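# Snap a jar's lid fully shut by pressing down

## Task

A loose jar stands on the table with its lid sitting on top. Push the lid down hard enough that it clicks onto the jar along its whole edge and rests flat on the rim. If one side catches first, you may push on the side that is still raised. Never let the wrist camera or its bracket touch the lid; doing so fails the task. At the end the jar must be upright on the table, and neither jar nor lid may still be moving. The result must hold without the robot touching it, so release the jar and back the hand away once the lid is seated.

## Robot and tools

Robot: two arms, left_arm and right_arm, facing each other across a table. Each carries an identical right-handed five-finger hand, so hand axes and numbers mean the same thing on both. left_arm's base is on the +y side. The names do not match the left or right side of any camera image.

Scene frame: origin on the table top, halfway between the two arm bases. The table surface is z = 0 and +z is up. The state line gives each hand point's position in metres, its orientation as a wxyz quaternion, and its linear (m/s) and angular (rad/s) velocity in this frame. Printed positions can be a little off, especially at long reach.

Hand point: a spot 0.05 m in front of the palm, where index pad and thumb tip meet in a pinch. Its axes: +z runs along the straightened fingers (fingertips 0.06 to 0.07 m beyond it), +y points out of the palm, +x runs across the palm toward the little finger. The hand extends 0.08 m from the point on the little-finger side. On the thumb side it extends 0.02 m with the thumb swung in front of the palm, up to 0.09 m otherwise. A wrist camera bracket on the little-finger side sits 0.03 m past the point along +y and 0.11 m out along +x; keep it off the lid.

execute_actions(actions): a list of actions. Each action is a list of up to 15 rows; each row runs for one 1/30 s step, and a short action repeats its final row to fill 15 steps. Each row is one flat list of 28 numbers, every one in [-1, 1], covering both arms even if one is idle: left_arm dx, dy, dz, rx, ry, rz, then left_gripper little, ring, middle, index, thumb_bend, thumb_turn, force_limit, speed; then the same 14 for right_arm and right_gripper. dx..rz are an offset, not a pose: a target relative to the hand point's measured pose when the action began (for the first action of a call, the pose in the latest result), expressed in the hand point's own axes. Every row in an action refers to that same start pose. Scale: 1.0 equals 0.6 m or 180 degrees; rx, ry, rz form a single rotation vector. Per step the controller clips the target to 100 mm and 16 degrees from the current pose, so large offsets need several actions. Optionally append 12 numbers in [0, 1]: joint stiffness scales, left arm's six then right arm's six, in Joint positions order; they persist until changed.

Hand numbers are absolute targets. Fingers little, ring, middle, index and thumb_bend: +1 straight, -1 fully curled. thumb_turn: +1 beside the palm, -1 across in front of it. A pinch is roughly index -0.22, thumb_bend -0.75, thumb_turn -0.57. force_limit maps -1..+1 to about 0..10 N at the fingertip (0..15 N for the two thumb motors) and only stops closing motors. speed maps -1..+1 to near zero..full (full travel in 0.6 s). No value means "unchanged": to leave a hand alone, resend the eight numbers last executed for it, or, before any, its hand_measured six plus hand_force_limit and hand_speed. For pressing a lid, a flat hand or closed fist is typical.

move(target, speed, stop_force, blocking): target is one 28-number row as above; its offsets are taken from the pose in the latest result, and the hand numbers are sent at the start. Each hand point follows a straight path, all ending together, over 0.5 to 10 s. speed is top path speed in m/s, 0.002 to 0.5 (default 0.25); rotation is capped at twice that in rad/s. stop_force, 9 to 40 N for both arms, ends an arm's path when its wrist sensor feels that much extra push opposing the motion; the arm then steps back two control steps and holds. Use it with very slow speed when aiming past the lid surface, not with turning, and not when lifting off something you press on. blocking=false returns after 0.5 s and cannot be combined with stop_force; check with wait(0). The result adds a move: line: done, off_target, moving, held, fault or contact per arm, plus limits such as paced or held, and distances to target.

wait(seconds): 0 to 10, arms hold their last command. stop(): brakes a running move. zoom_image(camera, region): camera is cam_high, cam_low, cam_left_wrist or cam_right_wrist; region is [x0, y0, x1, y1] pixels, at most 504 by 504. show_instructions(): reference images. finished_scene(scene): ends scene number scene and reports success; irreversible.

Results also report Wrist force and Wrist torque per arm in the end effector's axes; pressing down on a surface reads as force pointing back into the arm. Offsets up to about 4 N, noise up to 2.4 N, saturation near 50 N per axis. hand_measured, hand_stopped_by and hand_load_n list the six motors in send order. "pose unreachable" means the clearance check altered that arm's command.

Avoid: arms are stiff, so a plain move targeted even slightly past contact can trigger a fault stop (any joint torque reaching its limit, 25.2 N m on the wrists, or 150 N external force), which freezes the arm for 10 s. Approach slowly, use stop_force, and push incrementally. Do not tip or shove the jar off the table, do not let the arms collide or press on each other, and keep the bracket clear of the lid. Long hard holds heat motors (warning at 70 °C, braking at 85 °C). When done, open and lift the hand away, and confirm in the images that lid and jar are still before finishing.

Each tool is called as name([rows], argument=value, ...), one row to a line, values as JSON.

Reference images:

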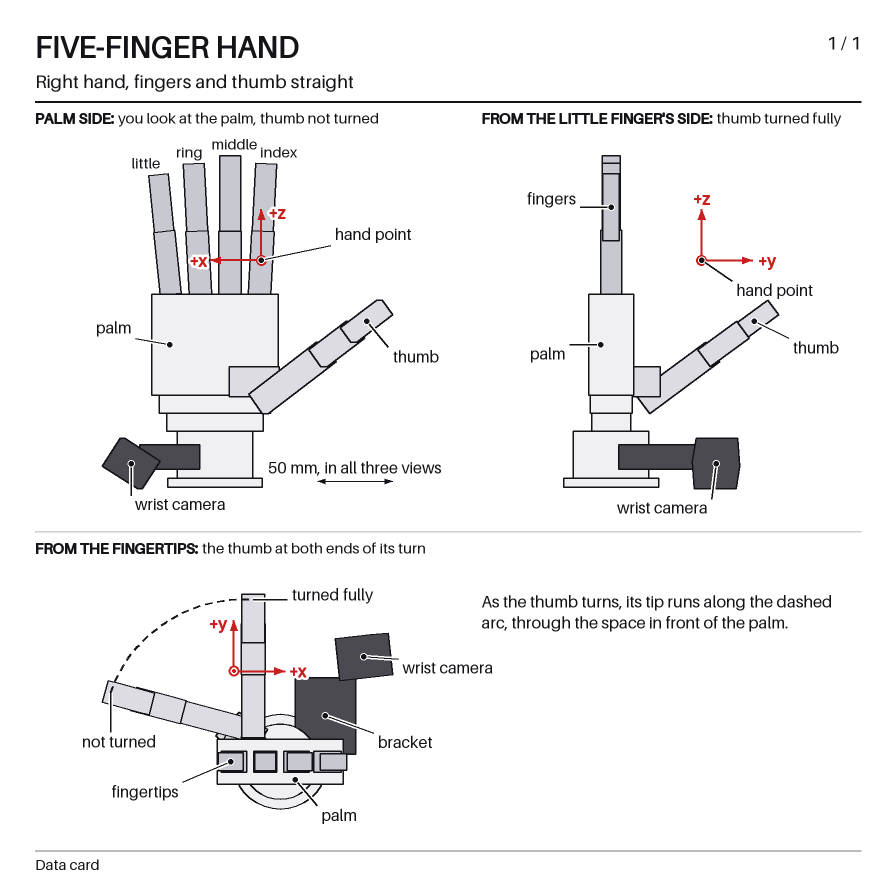

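## Session

execute_actions(actions=[])

Scene clock: 0.00 s.
left_arm: end_effector_position=(+0.3135, +0.3933, +0.4830) hand_measured=(+1.000, +1.000, +1.000, +1.000, +1.000, +1.000) hand_load_n=(+0.0, +0.0, +0.0, +0.0, +0.0, +0.0) hand_stopped_by=(target, target, target, target, target, target) hand_force_limit=0.00 hand_speed=-0.80 end_effector_quat_wxyz=(+0.009, +0.405, +0.914, -0.009) end_effector_velocity=(+0.000, +0.000, +0.000) end_effector_angular_velocity=(-0.000, -0.001, +0.000) | right_arm: end_effector_position=(+0.0865, -0.2554, +0.4892) hand_measured=(+1.000, +1.000, +1.000, +1.000, +1.000, +1.000) hand_load_n=(+0.0, +0.0, +0.0, +0.0, +0.0, +0.0) hand_stopped_by=(target, target, target, target, target, target) hand_force_limit=0.00 hand_speed=-0.80 end_effector_quat_wxyz=(+0.039, -0.386, +0.922, +0.009) end_effector_velocity=(-0.000, -0.000, -0.000) end_effector_angular_velocity=(+0.001, -0.001, +0.000)
Joint positions: left_arm=[ 0.537 -1.732  1.33   1.948  1.572 -1.917] | right_arm=[-1.181 -1.753  1.32   1.923  1.559 -1.885]
Joint velocities: left_arm=[ 0.    -0.    -0.001  0.    -0.001  0.   ] | right_arm=[ 0.    -0.001  0.001 -0.001 -0.    -0.   ]
Joint torques (N m, as the arm reports them, + toward a larger angle): no reading
Motor temperatures (°C, as the motors report them): left_arm=[30 29 32 37 36 36] | right_arm=[33 32 30 40 36 40]
Wrist force (N, on the end effector, along its own x y z axes, offset not removed): no reading
Wrist torque (N m, same axes, about the end effector's origin, offset not removed): no reading
Hand target (left_arm): +0.313, +0.393, +0.483; +0.009, +0.405, +0.914, -0.009
Hand target (right_arm): +0.086, -0.255, +0.489; +0.039, -0.386, +0.922, +0.009
Joint stiffness scale: left_arm=[1. 1. 1. 1. 1. 1.] | right_arm=[1. 1. 1. 1. 1. 1.]

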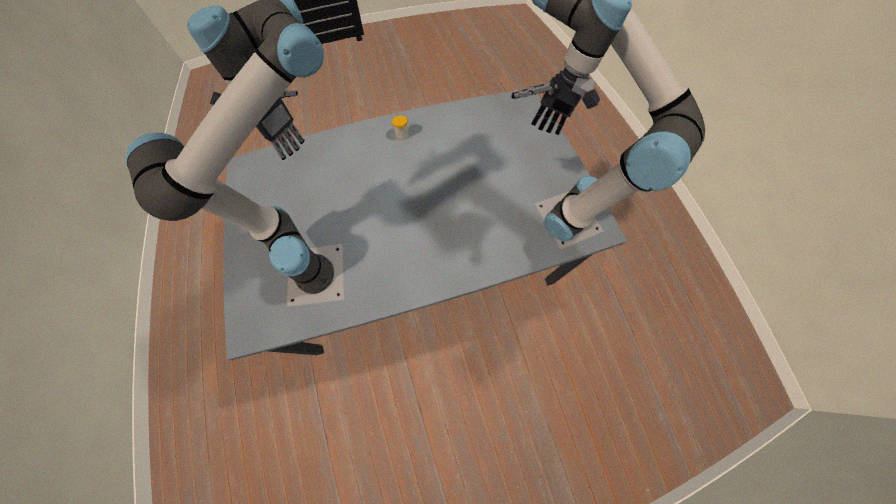

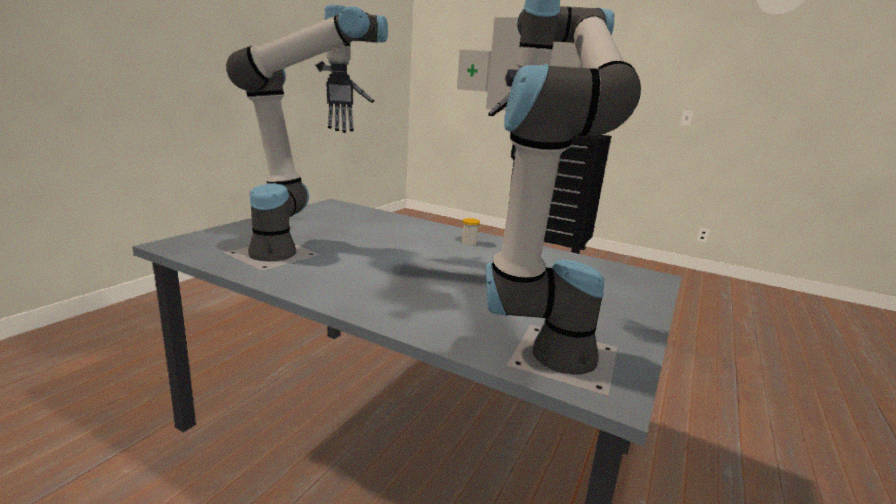

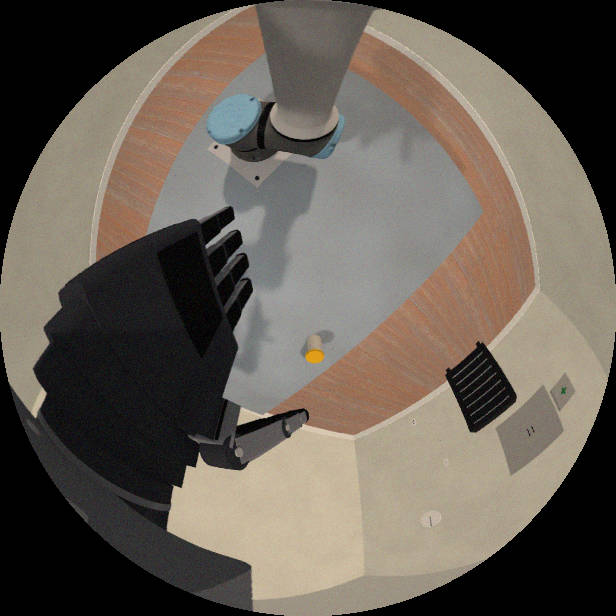

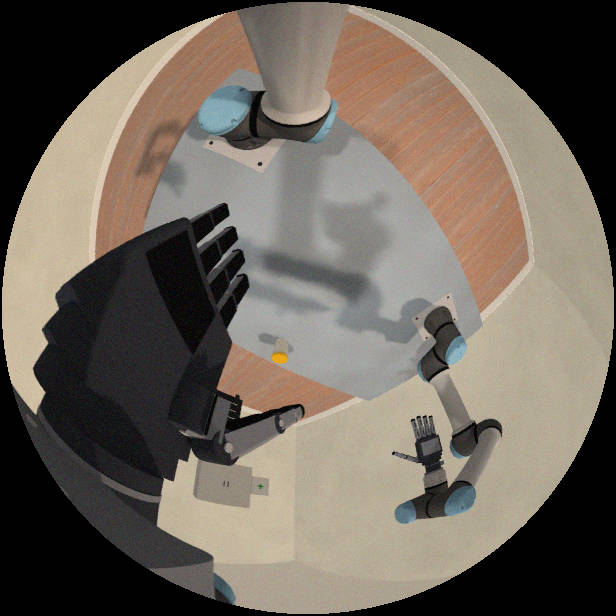

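zoom_image(camera="cam_low", region=[430, 195, 510, 260])

zoom_image(camera="cam_high", region=[360, 95, 440, 155])

zoom_image(camera="cam_left_wrist", region=[275, 310, 355, 390])

Region (430, 195, 510, 260) of cam_low's 896x504 image, scaled by 6.300, with more detail than that image has; it fills the top 410 rows of this view, and the rest is white.

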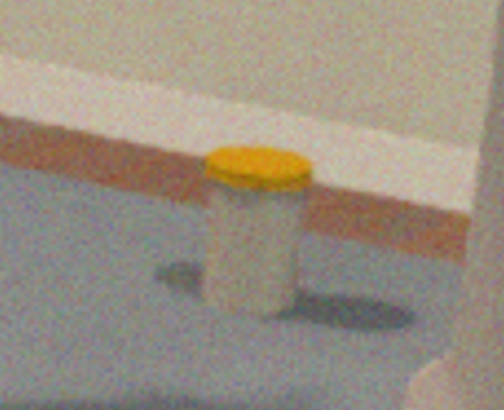

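Region (360, 95, 440, 155) of cam_high's 896x504 image, scaled by 6.300, with more detail than that image has; it fills the top 378 rows of this view, and the rest is white.

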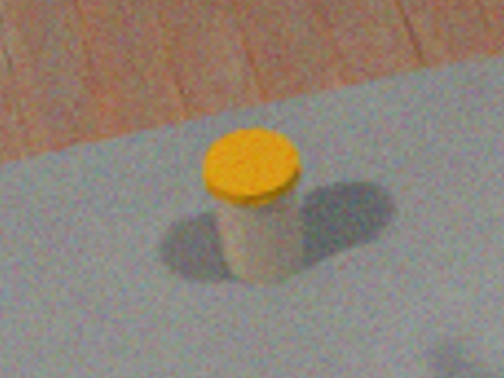

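Region (275, 310, 355, 390) of cam_left_wrist's 616x616 image, scaled by 6.300, with more detail than that image has.

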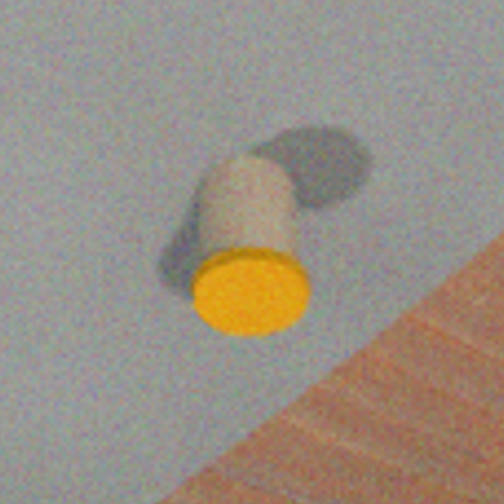

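move(target=[-0.5217,0.0567,0.317,-0.003,0.0076,0,-1,-1,-1,-1,1,1,0.5,0.8, 0,0,0,0,0,0,1,1,1,1,1,1,0,-0.8], speed=0.3)

Scene clock: 43.27 s.
left_arm: end_effector_position=(+0.5496, +0.1794, +0.3000) hand_measured=(-1.000, -1.000, -1.000, -1.000, +1.000, +1.000) hand_load_n=(+0.0, +0.0, +0.0, +0.0, +0.0, +0.0) hand_stopped_by=(target, target, target, target, target, target) hand_force_limit=0.50 hand_speed=0.80 end_effector_quat_wxyz=(+0.001, +0.406, +0.914, +0.000) end_effector_velocity=(+0.000, -0.001, -0.003) end_effector_angular_velocity=(+0.008, +0.006, -0.001) | right_arm: end_effector_position=(+0.0865, -0.2554, +0.4892) hand_measured=(+1.000, +1.000, +1.000, +1.000, +1.000, +1.000) hand_load_n=(+0.0, +0.0, +0.0, +0.0, +0.0, +0.0) hand_stopped_by=(target, target, target, target, target, target) hand_force_limit=0.00 hand_speed=-0.80 end_effector_quat_wxyz=(+0.039, -0.386, +0.922, +0.009) end_effector_velocity=(-0.001, -0.001, +0.000) end_effector_angular_velocity=(-0.000, +0.001, -0.000)
Joint positions: left_arm=[ 0.801 -0.941  0.828  1.683  1.57  -1.652] | right_arm=[-1.181 -1.753  1.32   1.923  1.559 -1.885]
Joint velocities: left_arm=[-0.     0.009 -0.004  0.006 -0.     0.001] | right_arm=[ 0.    -0.002  0.001  0.002  0.     0.   ]
Joint torques (N m, as the arm reports them, + toward a larger angle): left_arm=[ -0.25 -39.   -18.38   2.76  -0.02   0.42] | right_arm=[  0.48  -9.76 -17.58   2.02  -0.06   0.2 ]
Motor temperatures (°C, as the motors report them): left_arm=[30 29 32 37 36 36] | right_arm=[33 32 30 40 36 40]
Wrist force (N, on the end effector, along its own x y z axes, offset not removed): left_arm=[-1.0 -1.6 2.4] | right_arm=[0.1 -2.1 -0.5]
Wrist torque (N m, same axes, about the end effector's origin, offset not removed): left_arm=[-0.18 0.28 -0.38] | right_arm=[-0.26 0.10 -0.03]
Hand target (left_arm): +0.550, +0.180, +0.299; -0.000, +0.405, +0.914, +0.000
Hand target (right_arm): +0.086, -0.255, +0.489; +0.039, -0.386, +0.922, +0.009
Off the commanded pose (left_arm): 0.001 m, 0 deg.
Off the commanded pose (right_arm): 0.000 m, 0 deg.
Joint stiffness scale: left_arm=[1. 1. 1. 1. 1. 1.] | right_arm=[1. 1. 1. 1. 1. 1.]
move: done

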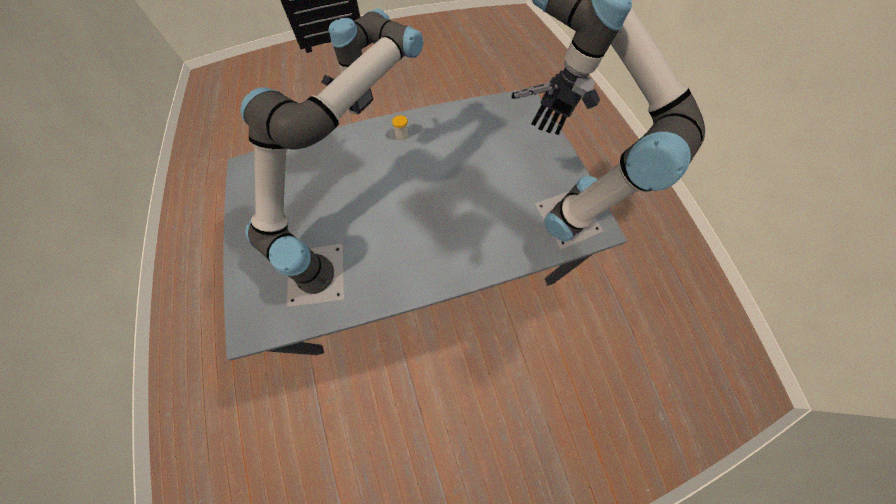

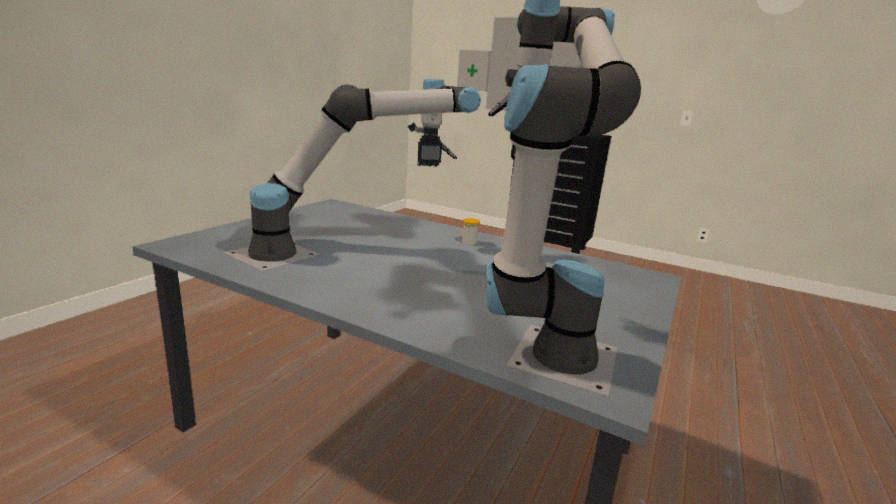

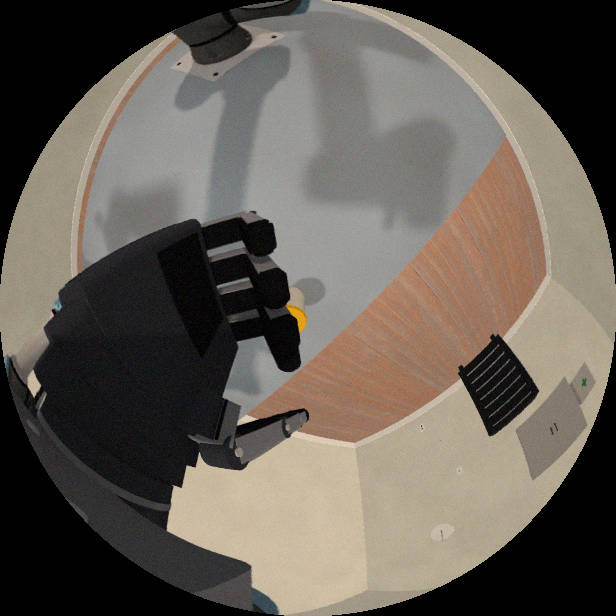

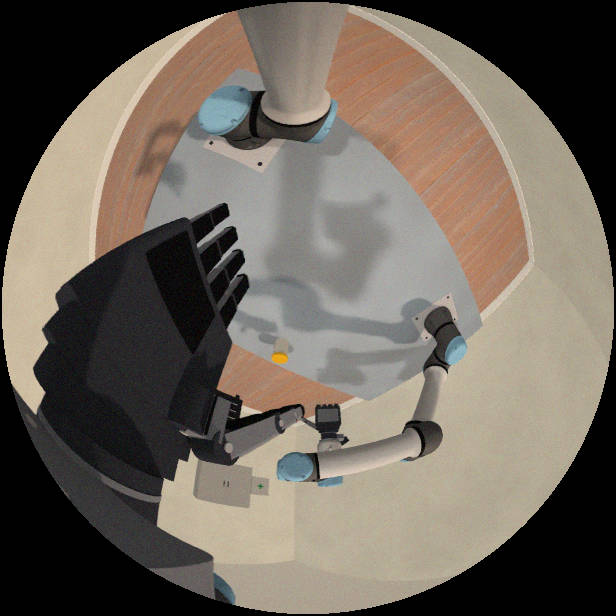

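zoom_image(camera="cam_left_wrist", region=[240, 250, 360, 370])

Region (240, 250, 360, 370) of cam_left_wrist's 616x616 image, scaled by 4.200, with more detail than that image has.

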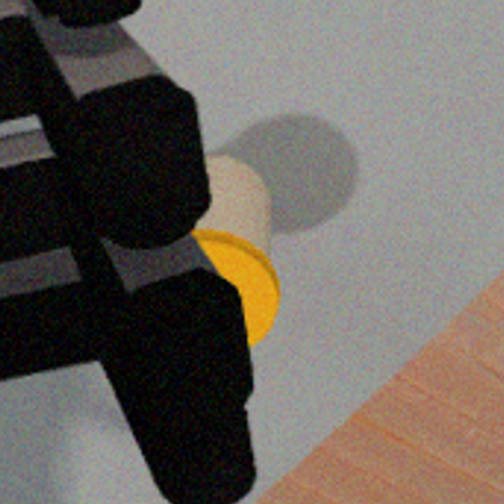

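zoom_image(camera="cam_low", region=[390, 70, 500, 180])

zoom_image(camera="cam_right_wrist", region=[250, 330, 380, 460])

Region (390, 70, 500, 180) of cam_low's 896x504 image, scaled by 4.582, with more detail than that image has.

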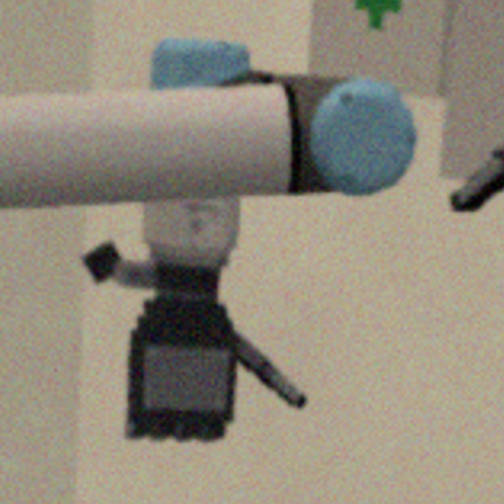

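Region (250, 330, 380, 460) of cam_right_wrist's 616x616 image, scaled by 3.877, with more detail than that image has.

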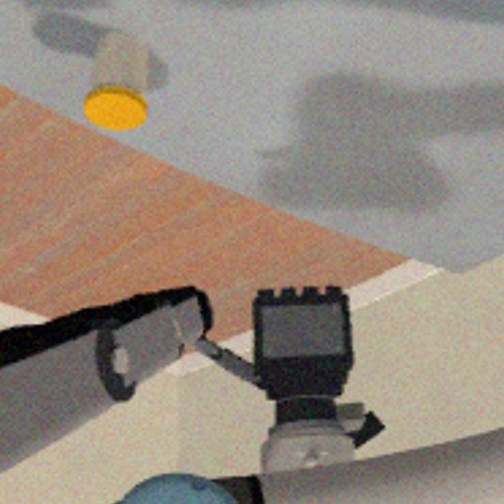

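move(target=[-0.2122,-0.139,0.195,-0.0513,-0.0541,0.515,-1,-1,-1,-1,1,1,0.5,0.8, 0,0,0,0,0,0,1,1,1,1,1,1,0,-0.8], speed=0.4)

Scene clock: 68.30 s.
left_arm: end_effector_position=(+0.5724, +0.0286, +0.1836) hand_measured=(-1.000, -1.000, -1.000, -1.000, +1.000, +1.000) hand_load_n=(+0.0, +0.0, +0.0, +0.0, +0.0, +0.0) hand_stopped_by=(target, target, target, target, target, target) hand_force_limit=0.50 hand_speed=0.80 end_effector_quat_wxyz=(+0.099, +0.937, +0.332, +0.036) end_effector_velocity=(-0.002, -0.001, +0.000) end_effector_angular_velocity=(+0.001, +0.002, -0.013) | right_arm: end_effector_position=(+0.0865, -0.2554, +0.4892) hand_measured=(+1.000, +1.000, +1.000, +1.000, +1.000, +1.000) hand_load_n=(+0.0, +0.0, +0.0, +0.0, +0.0, +0.0) hand_stopped_by=(target, target, target, target, target, target) hand_force_limit=0.00 hand_speed=-0.80 end_effector_quat_wxyz=(+0.039, -0.386, +0.922, +0.009) end_effector_velocity=(-0.000, +0.000, +0.000) end_effector_angular_velocity=(-0.001, +0.001, +0.001)
Joint positions: left_arm=[ 0.829 -0.794  0.867  1.285  1.569  0.001] | right_arm=[-1.181 -1.753  1.32   1.923  1.559 -1.885]
Joint velocities: left_arm=[-0.001  0.002 -0.004  0.005  0.004  0.011] | right_arm=[ 0.001  0.    -0.     0.001 -0.    -0.   ]
Joint torques (N m, as the arm reports them, + toward a larger angle): left_arm=[ -0.13 -45.34 -19.86   2.18   0.2    0.51] | right_arm=[  1.    -9.58 -16.75   1.93   0.01   0.09]
Motor temperatures (°C, as the motors report them): left_arm=[30 29 32 37 36 36] | right_arm=[33 32 30 40 36 40]
Wrist force (N, on the end effector, along its own x y z axes, offset not removed): left_arm=[-1.2 0.0 0.5] | right_arm=[0.4 1.7 1.4]
Wrist torque (N m, same axes, about the end effector's origin, offset not removed): left_arm=[0.02 0.22 -0.34] | right_arm=[0.20 -0.04 0.01]
Hand target (left_arm): +0.573, +0.029, +0.183; +0.099, +0.937, +0.332, +0.036
Hand target (right_arm): +0.086, -0.255, +0.489; +0.039, -0.386, +0.922, +0.009
Off the commanded pose (left_arm): 0.001 m, 0 deg.
Off the commanded pose (right_arm): 0.000 m, 0 deg.
Joint stiffness scale: left_arm=[1. 1. 1. 1. 1. 1.] | right_arm=[1. 1. 1. 1. 1. 1.]
move: done

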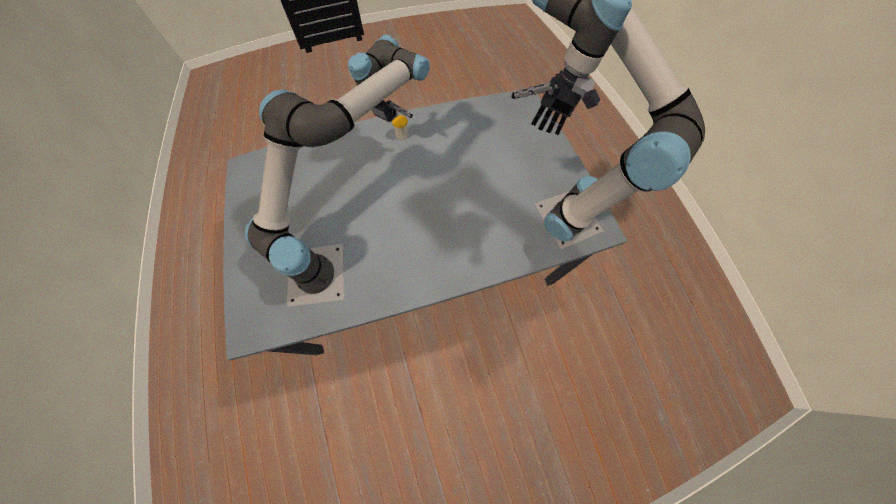

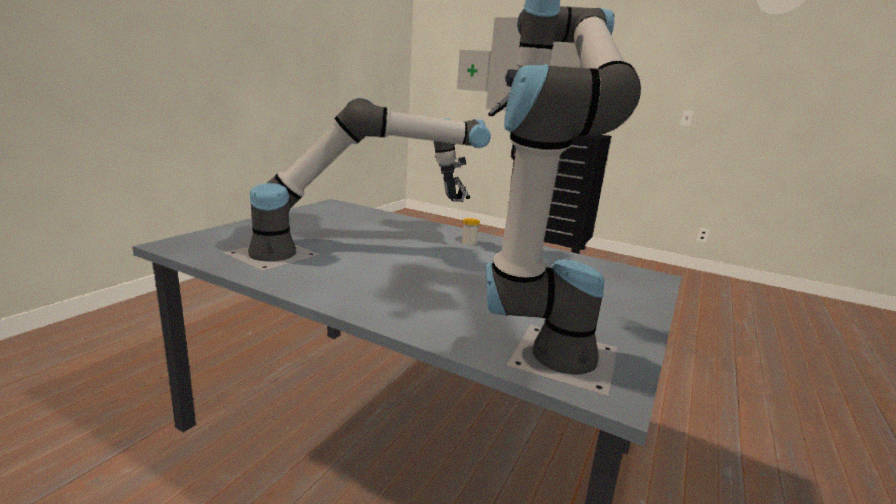

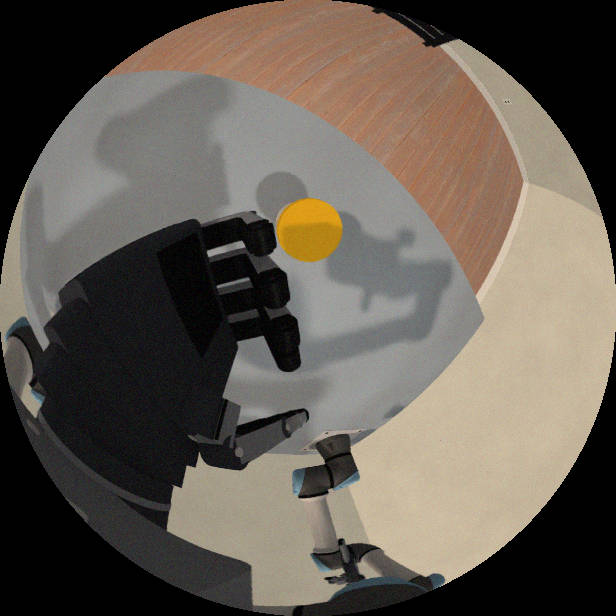

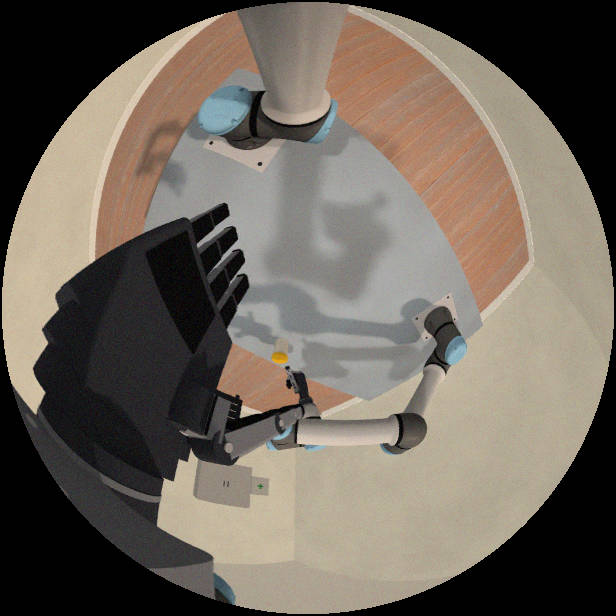

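zoom_image(camera="cam_left_wrist", region=[240, 160, 380, 300])

zoom_image(camera="cam_low", region=[410, 130, 530, 250])

Region (240, 160, 380, 300) of cam_left_wrist's 616x616 image, scaled by 3.600, with more detail than that image has.

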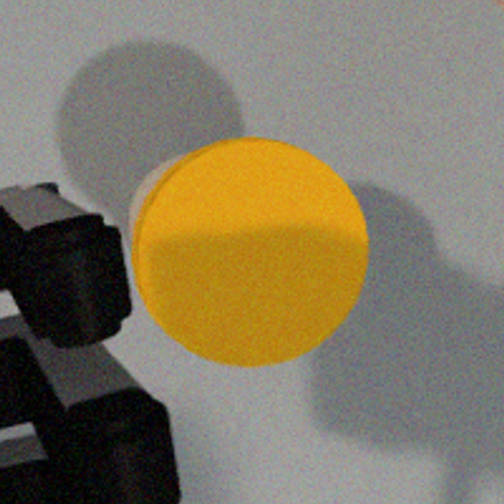

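Region (410, 130, 530, 250) of cam_low's 896x504 image, scaled by 4.200, with more detail than that image has.

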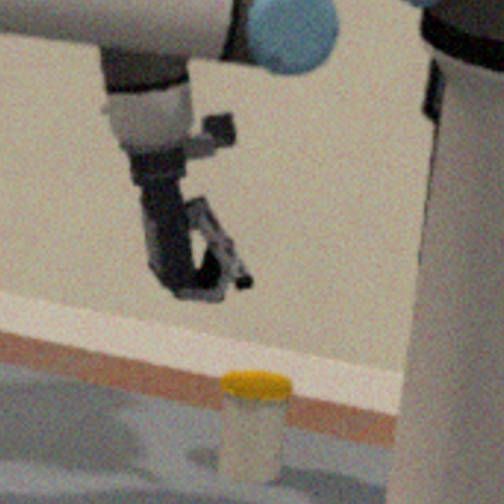

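move(target=[0.0188,0.1022,0.107,0,0,0,-1,-1,-1,-1,1,1,0.5,0.8, 0,0,0,0,0,0,1,1,1,1,1,1,0,-0.8], speed=0.15)

zoom_image(camera="cam_low", region=[420, 160, 520, 260])

zoom_image(camera="cam_left_wrist", region=[150, 150, 400, 400])

Scene clock: 82.17 s.
left_arm: end_effector_position=(+0.6266, -0.0221, +0.1346) hand_measured=(-1.000, -1.000, -1.000, -1.000, +1.000, +1.000) hand_load_n=(+0.0, +0.0, +0.0, +0.0, +0.0, +0.0) hand_stopped_by=(target, target, target, target, target, target) hand_force_limit=0.50 hand_speed=0.80 end_effector_quat_wxyz=(+0.100, +0.937, +0.332, +0.037) end_effector_velocity=(+0.000, +0.002, -0.002) end_effector_angular_velocity=(+0.009, +0.008, +0.001) | right_arm: end_effector_position=(+0.0865, -0.2554, +0.4892) hand_measured=(+1.000, +1.000, +1.000, +1.000, +1.000, +1.000) hand_load_n=(+0.0, +0.0, +0.0, +0.0, +0.0, +0.0) hand_stopped_by=(target, target, target, target, target, target) hand_force_limit=0.00 hand_speed=-0.80 end_effector_quat_wxyz=(+0.039, -0.386, +0.922, +0.009) end_effector_velocity=(-0.000, -0.000, -0.000) end_effector_angular_velocity=(-0.001, +0.001, +0.000)
Joint positions: left_arm=[ 0.844 -0.502  0.45   1.409  1.572  0.016] | right_arm=[-1.181 -1.753  1.32   1.923  1.559 -1.885]
Joint velocities: left_arm=[ 0.002  0.01  -0.015  0.017  0.001  0.001] | right_arm=[ 0.     0.     0.     0.001  0.    -0.   ]
Joint torques (N m, as the arm reports them, + toward a larger angle): left_arm=[ -0.56 -52.51 -21.35   2.68   0.19   0.32] | right_arm=[  1.32  -9.22 -16.55   2.2    0.1    0.22]
Motor temperatures (°C, as the motors report them): left_arm=[30 29 32 37 36 36] | right_arm=[33 32 30 40 36 40]
Wrist force (N, on the end effector, along its own x y z axes, offset not removed): left_arm=[2.3 2.6 1.5] | right_arm=[0.8 0.2 1.1]
Wrist torque (N m, same axes, about the end effector's origin, offset not removed): left_arm=[0.47 -0.37 -0.06] | right_arm=[-0.18 -0.10 0.20]
Hand target (left_arm): +0.627, -0.021, +0.134; +0.099, +0.937, +0.332, +0.036
Hand target (right_arm): +0.086, -0.255, +0.489; +0.039, -0.386, +0.922, +0.009
Off the commanded pose (left_arm): 0.001 m, 0 deg.
Off the commanded pose (right_arm): 0.000 m, 0 deg.
Joint stiffness scale: left_arm=[1. 1. 1. 1. 1. 1.] | right_arm=[1. 1. 1. 1. 1. 1.]
move: done

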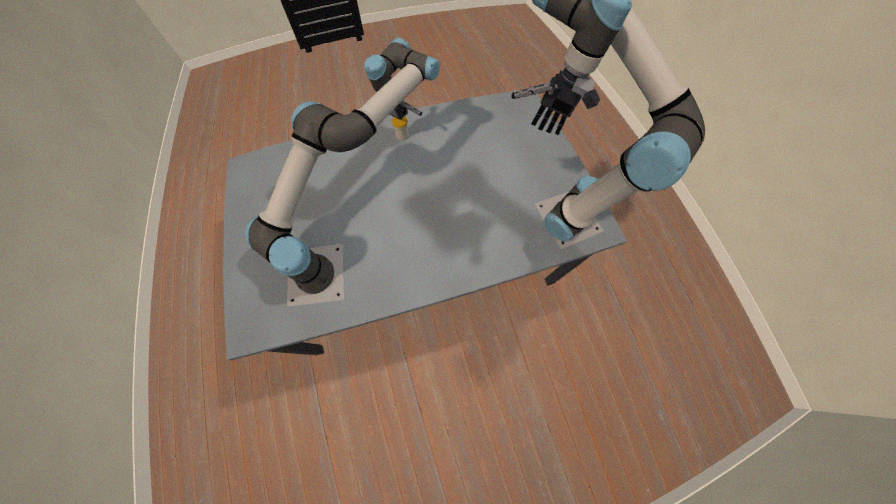

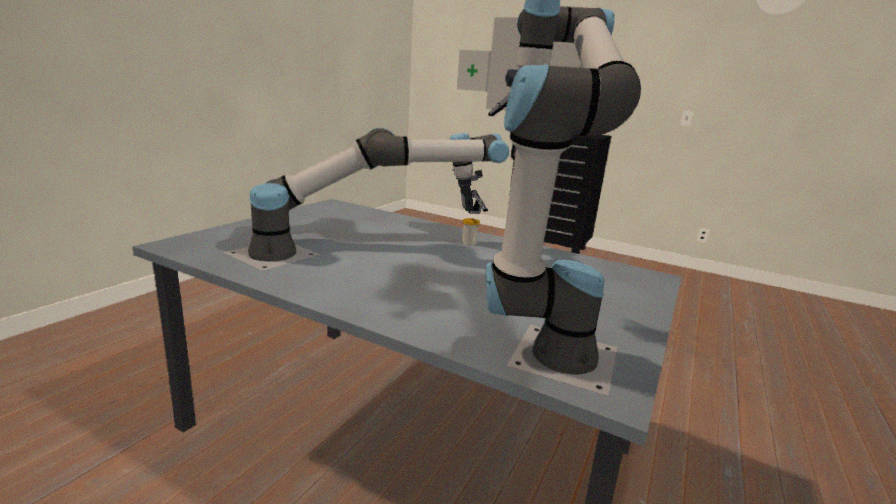

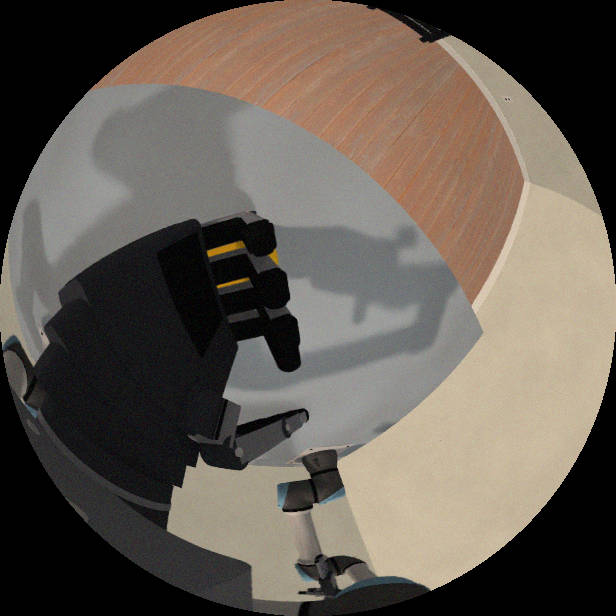

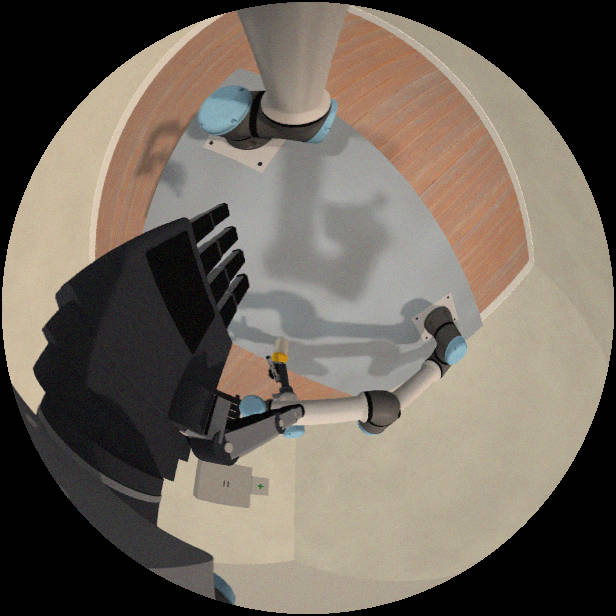

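Region (420, 160, 520, 260) of cam_low's 896x504 image, scaled by 5.040, with more detail than that image has.

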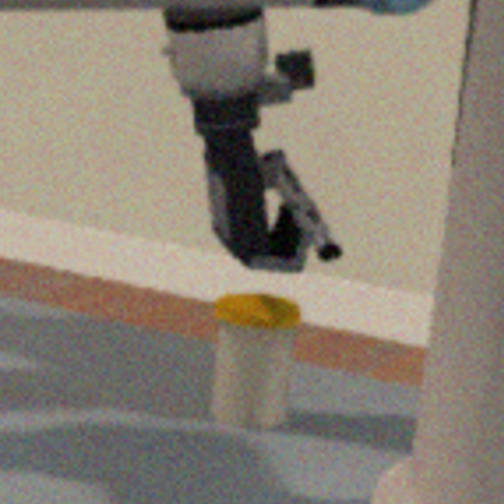

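Region (150, 150, 400, 400) of cam_left_wrist's 616x616 image, scaled by 2.016, with more detail than that image has.

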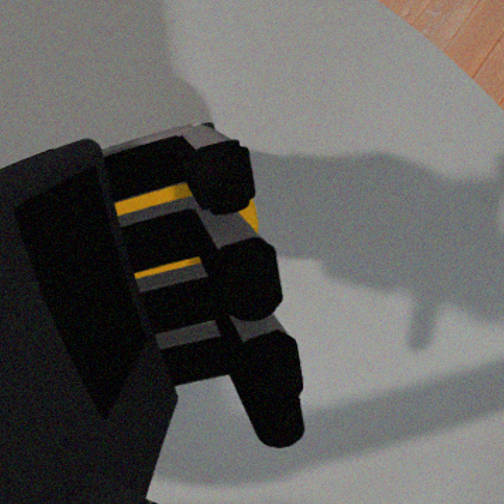

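zoom_image(camera="cam_high", region=[360, 80, 440, 150])

zoom_image(camera="cam_right_wrist", region=[240, 325, 320, 405])

Region (360, 80, 440, 150) of cam_high's 896x504 image, scaled by 6.300, with more detail than that image has; it fills the top 441 rows of this view, and the rest is white.

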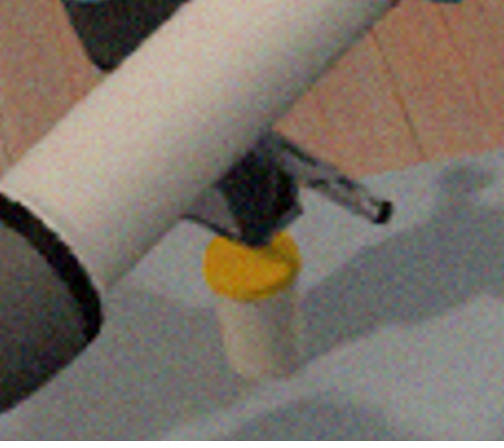

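Region (240, 325, 320, 405) of cam_right_wrist's 616x616 image, scaled by 6.300, with more detail than that image has.

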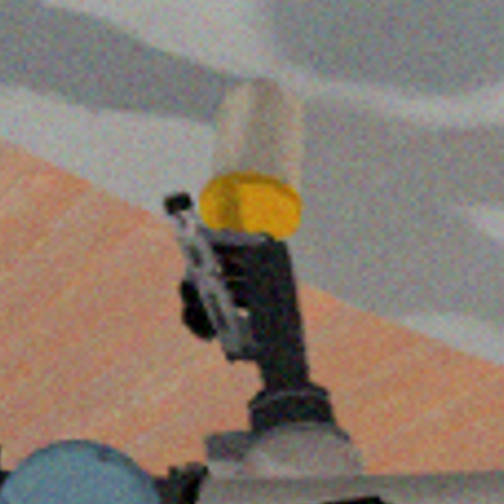

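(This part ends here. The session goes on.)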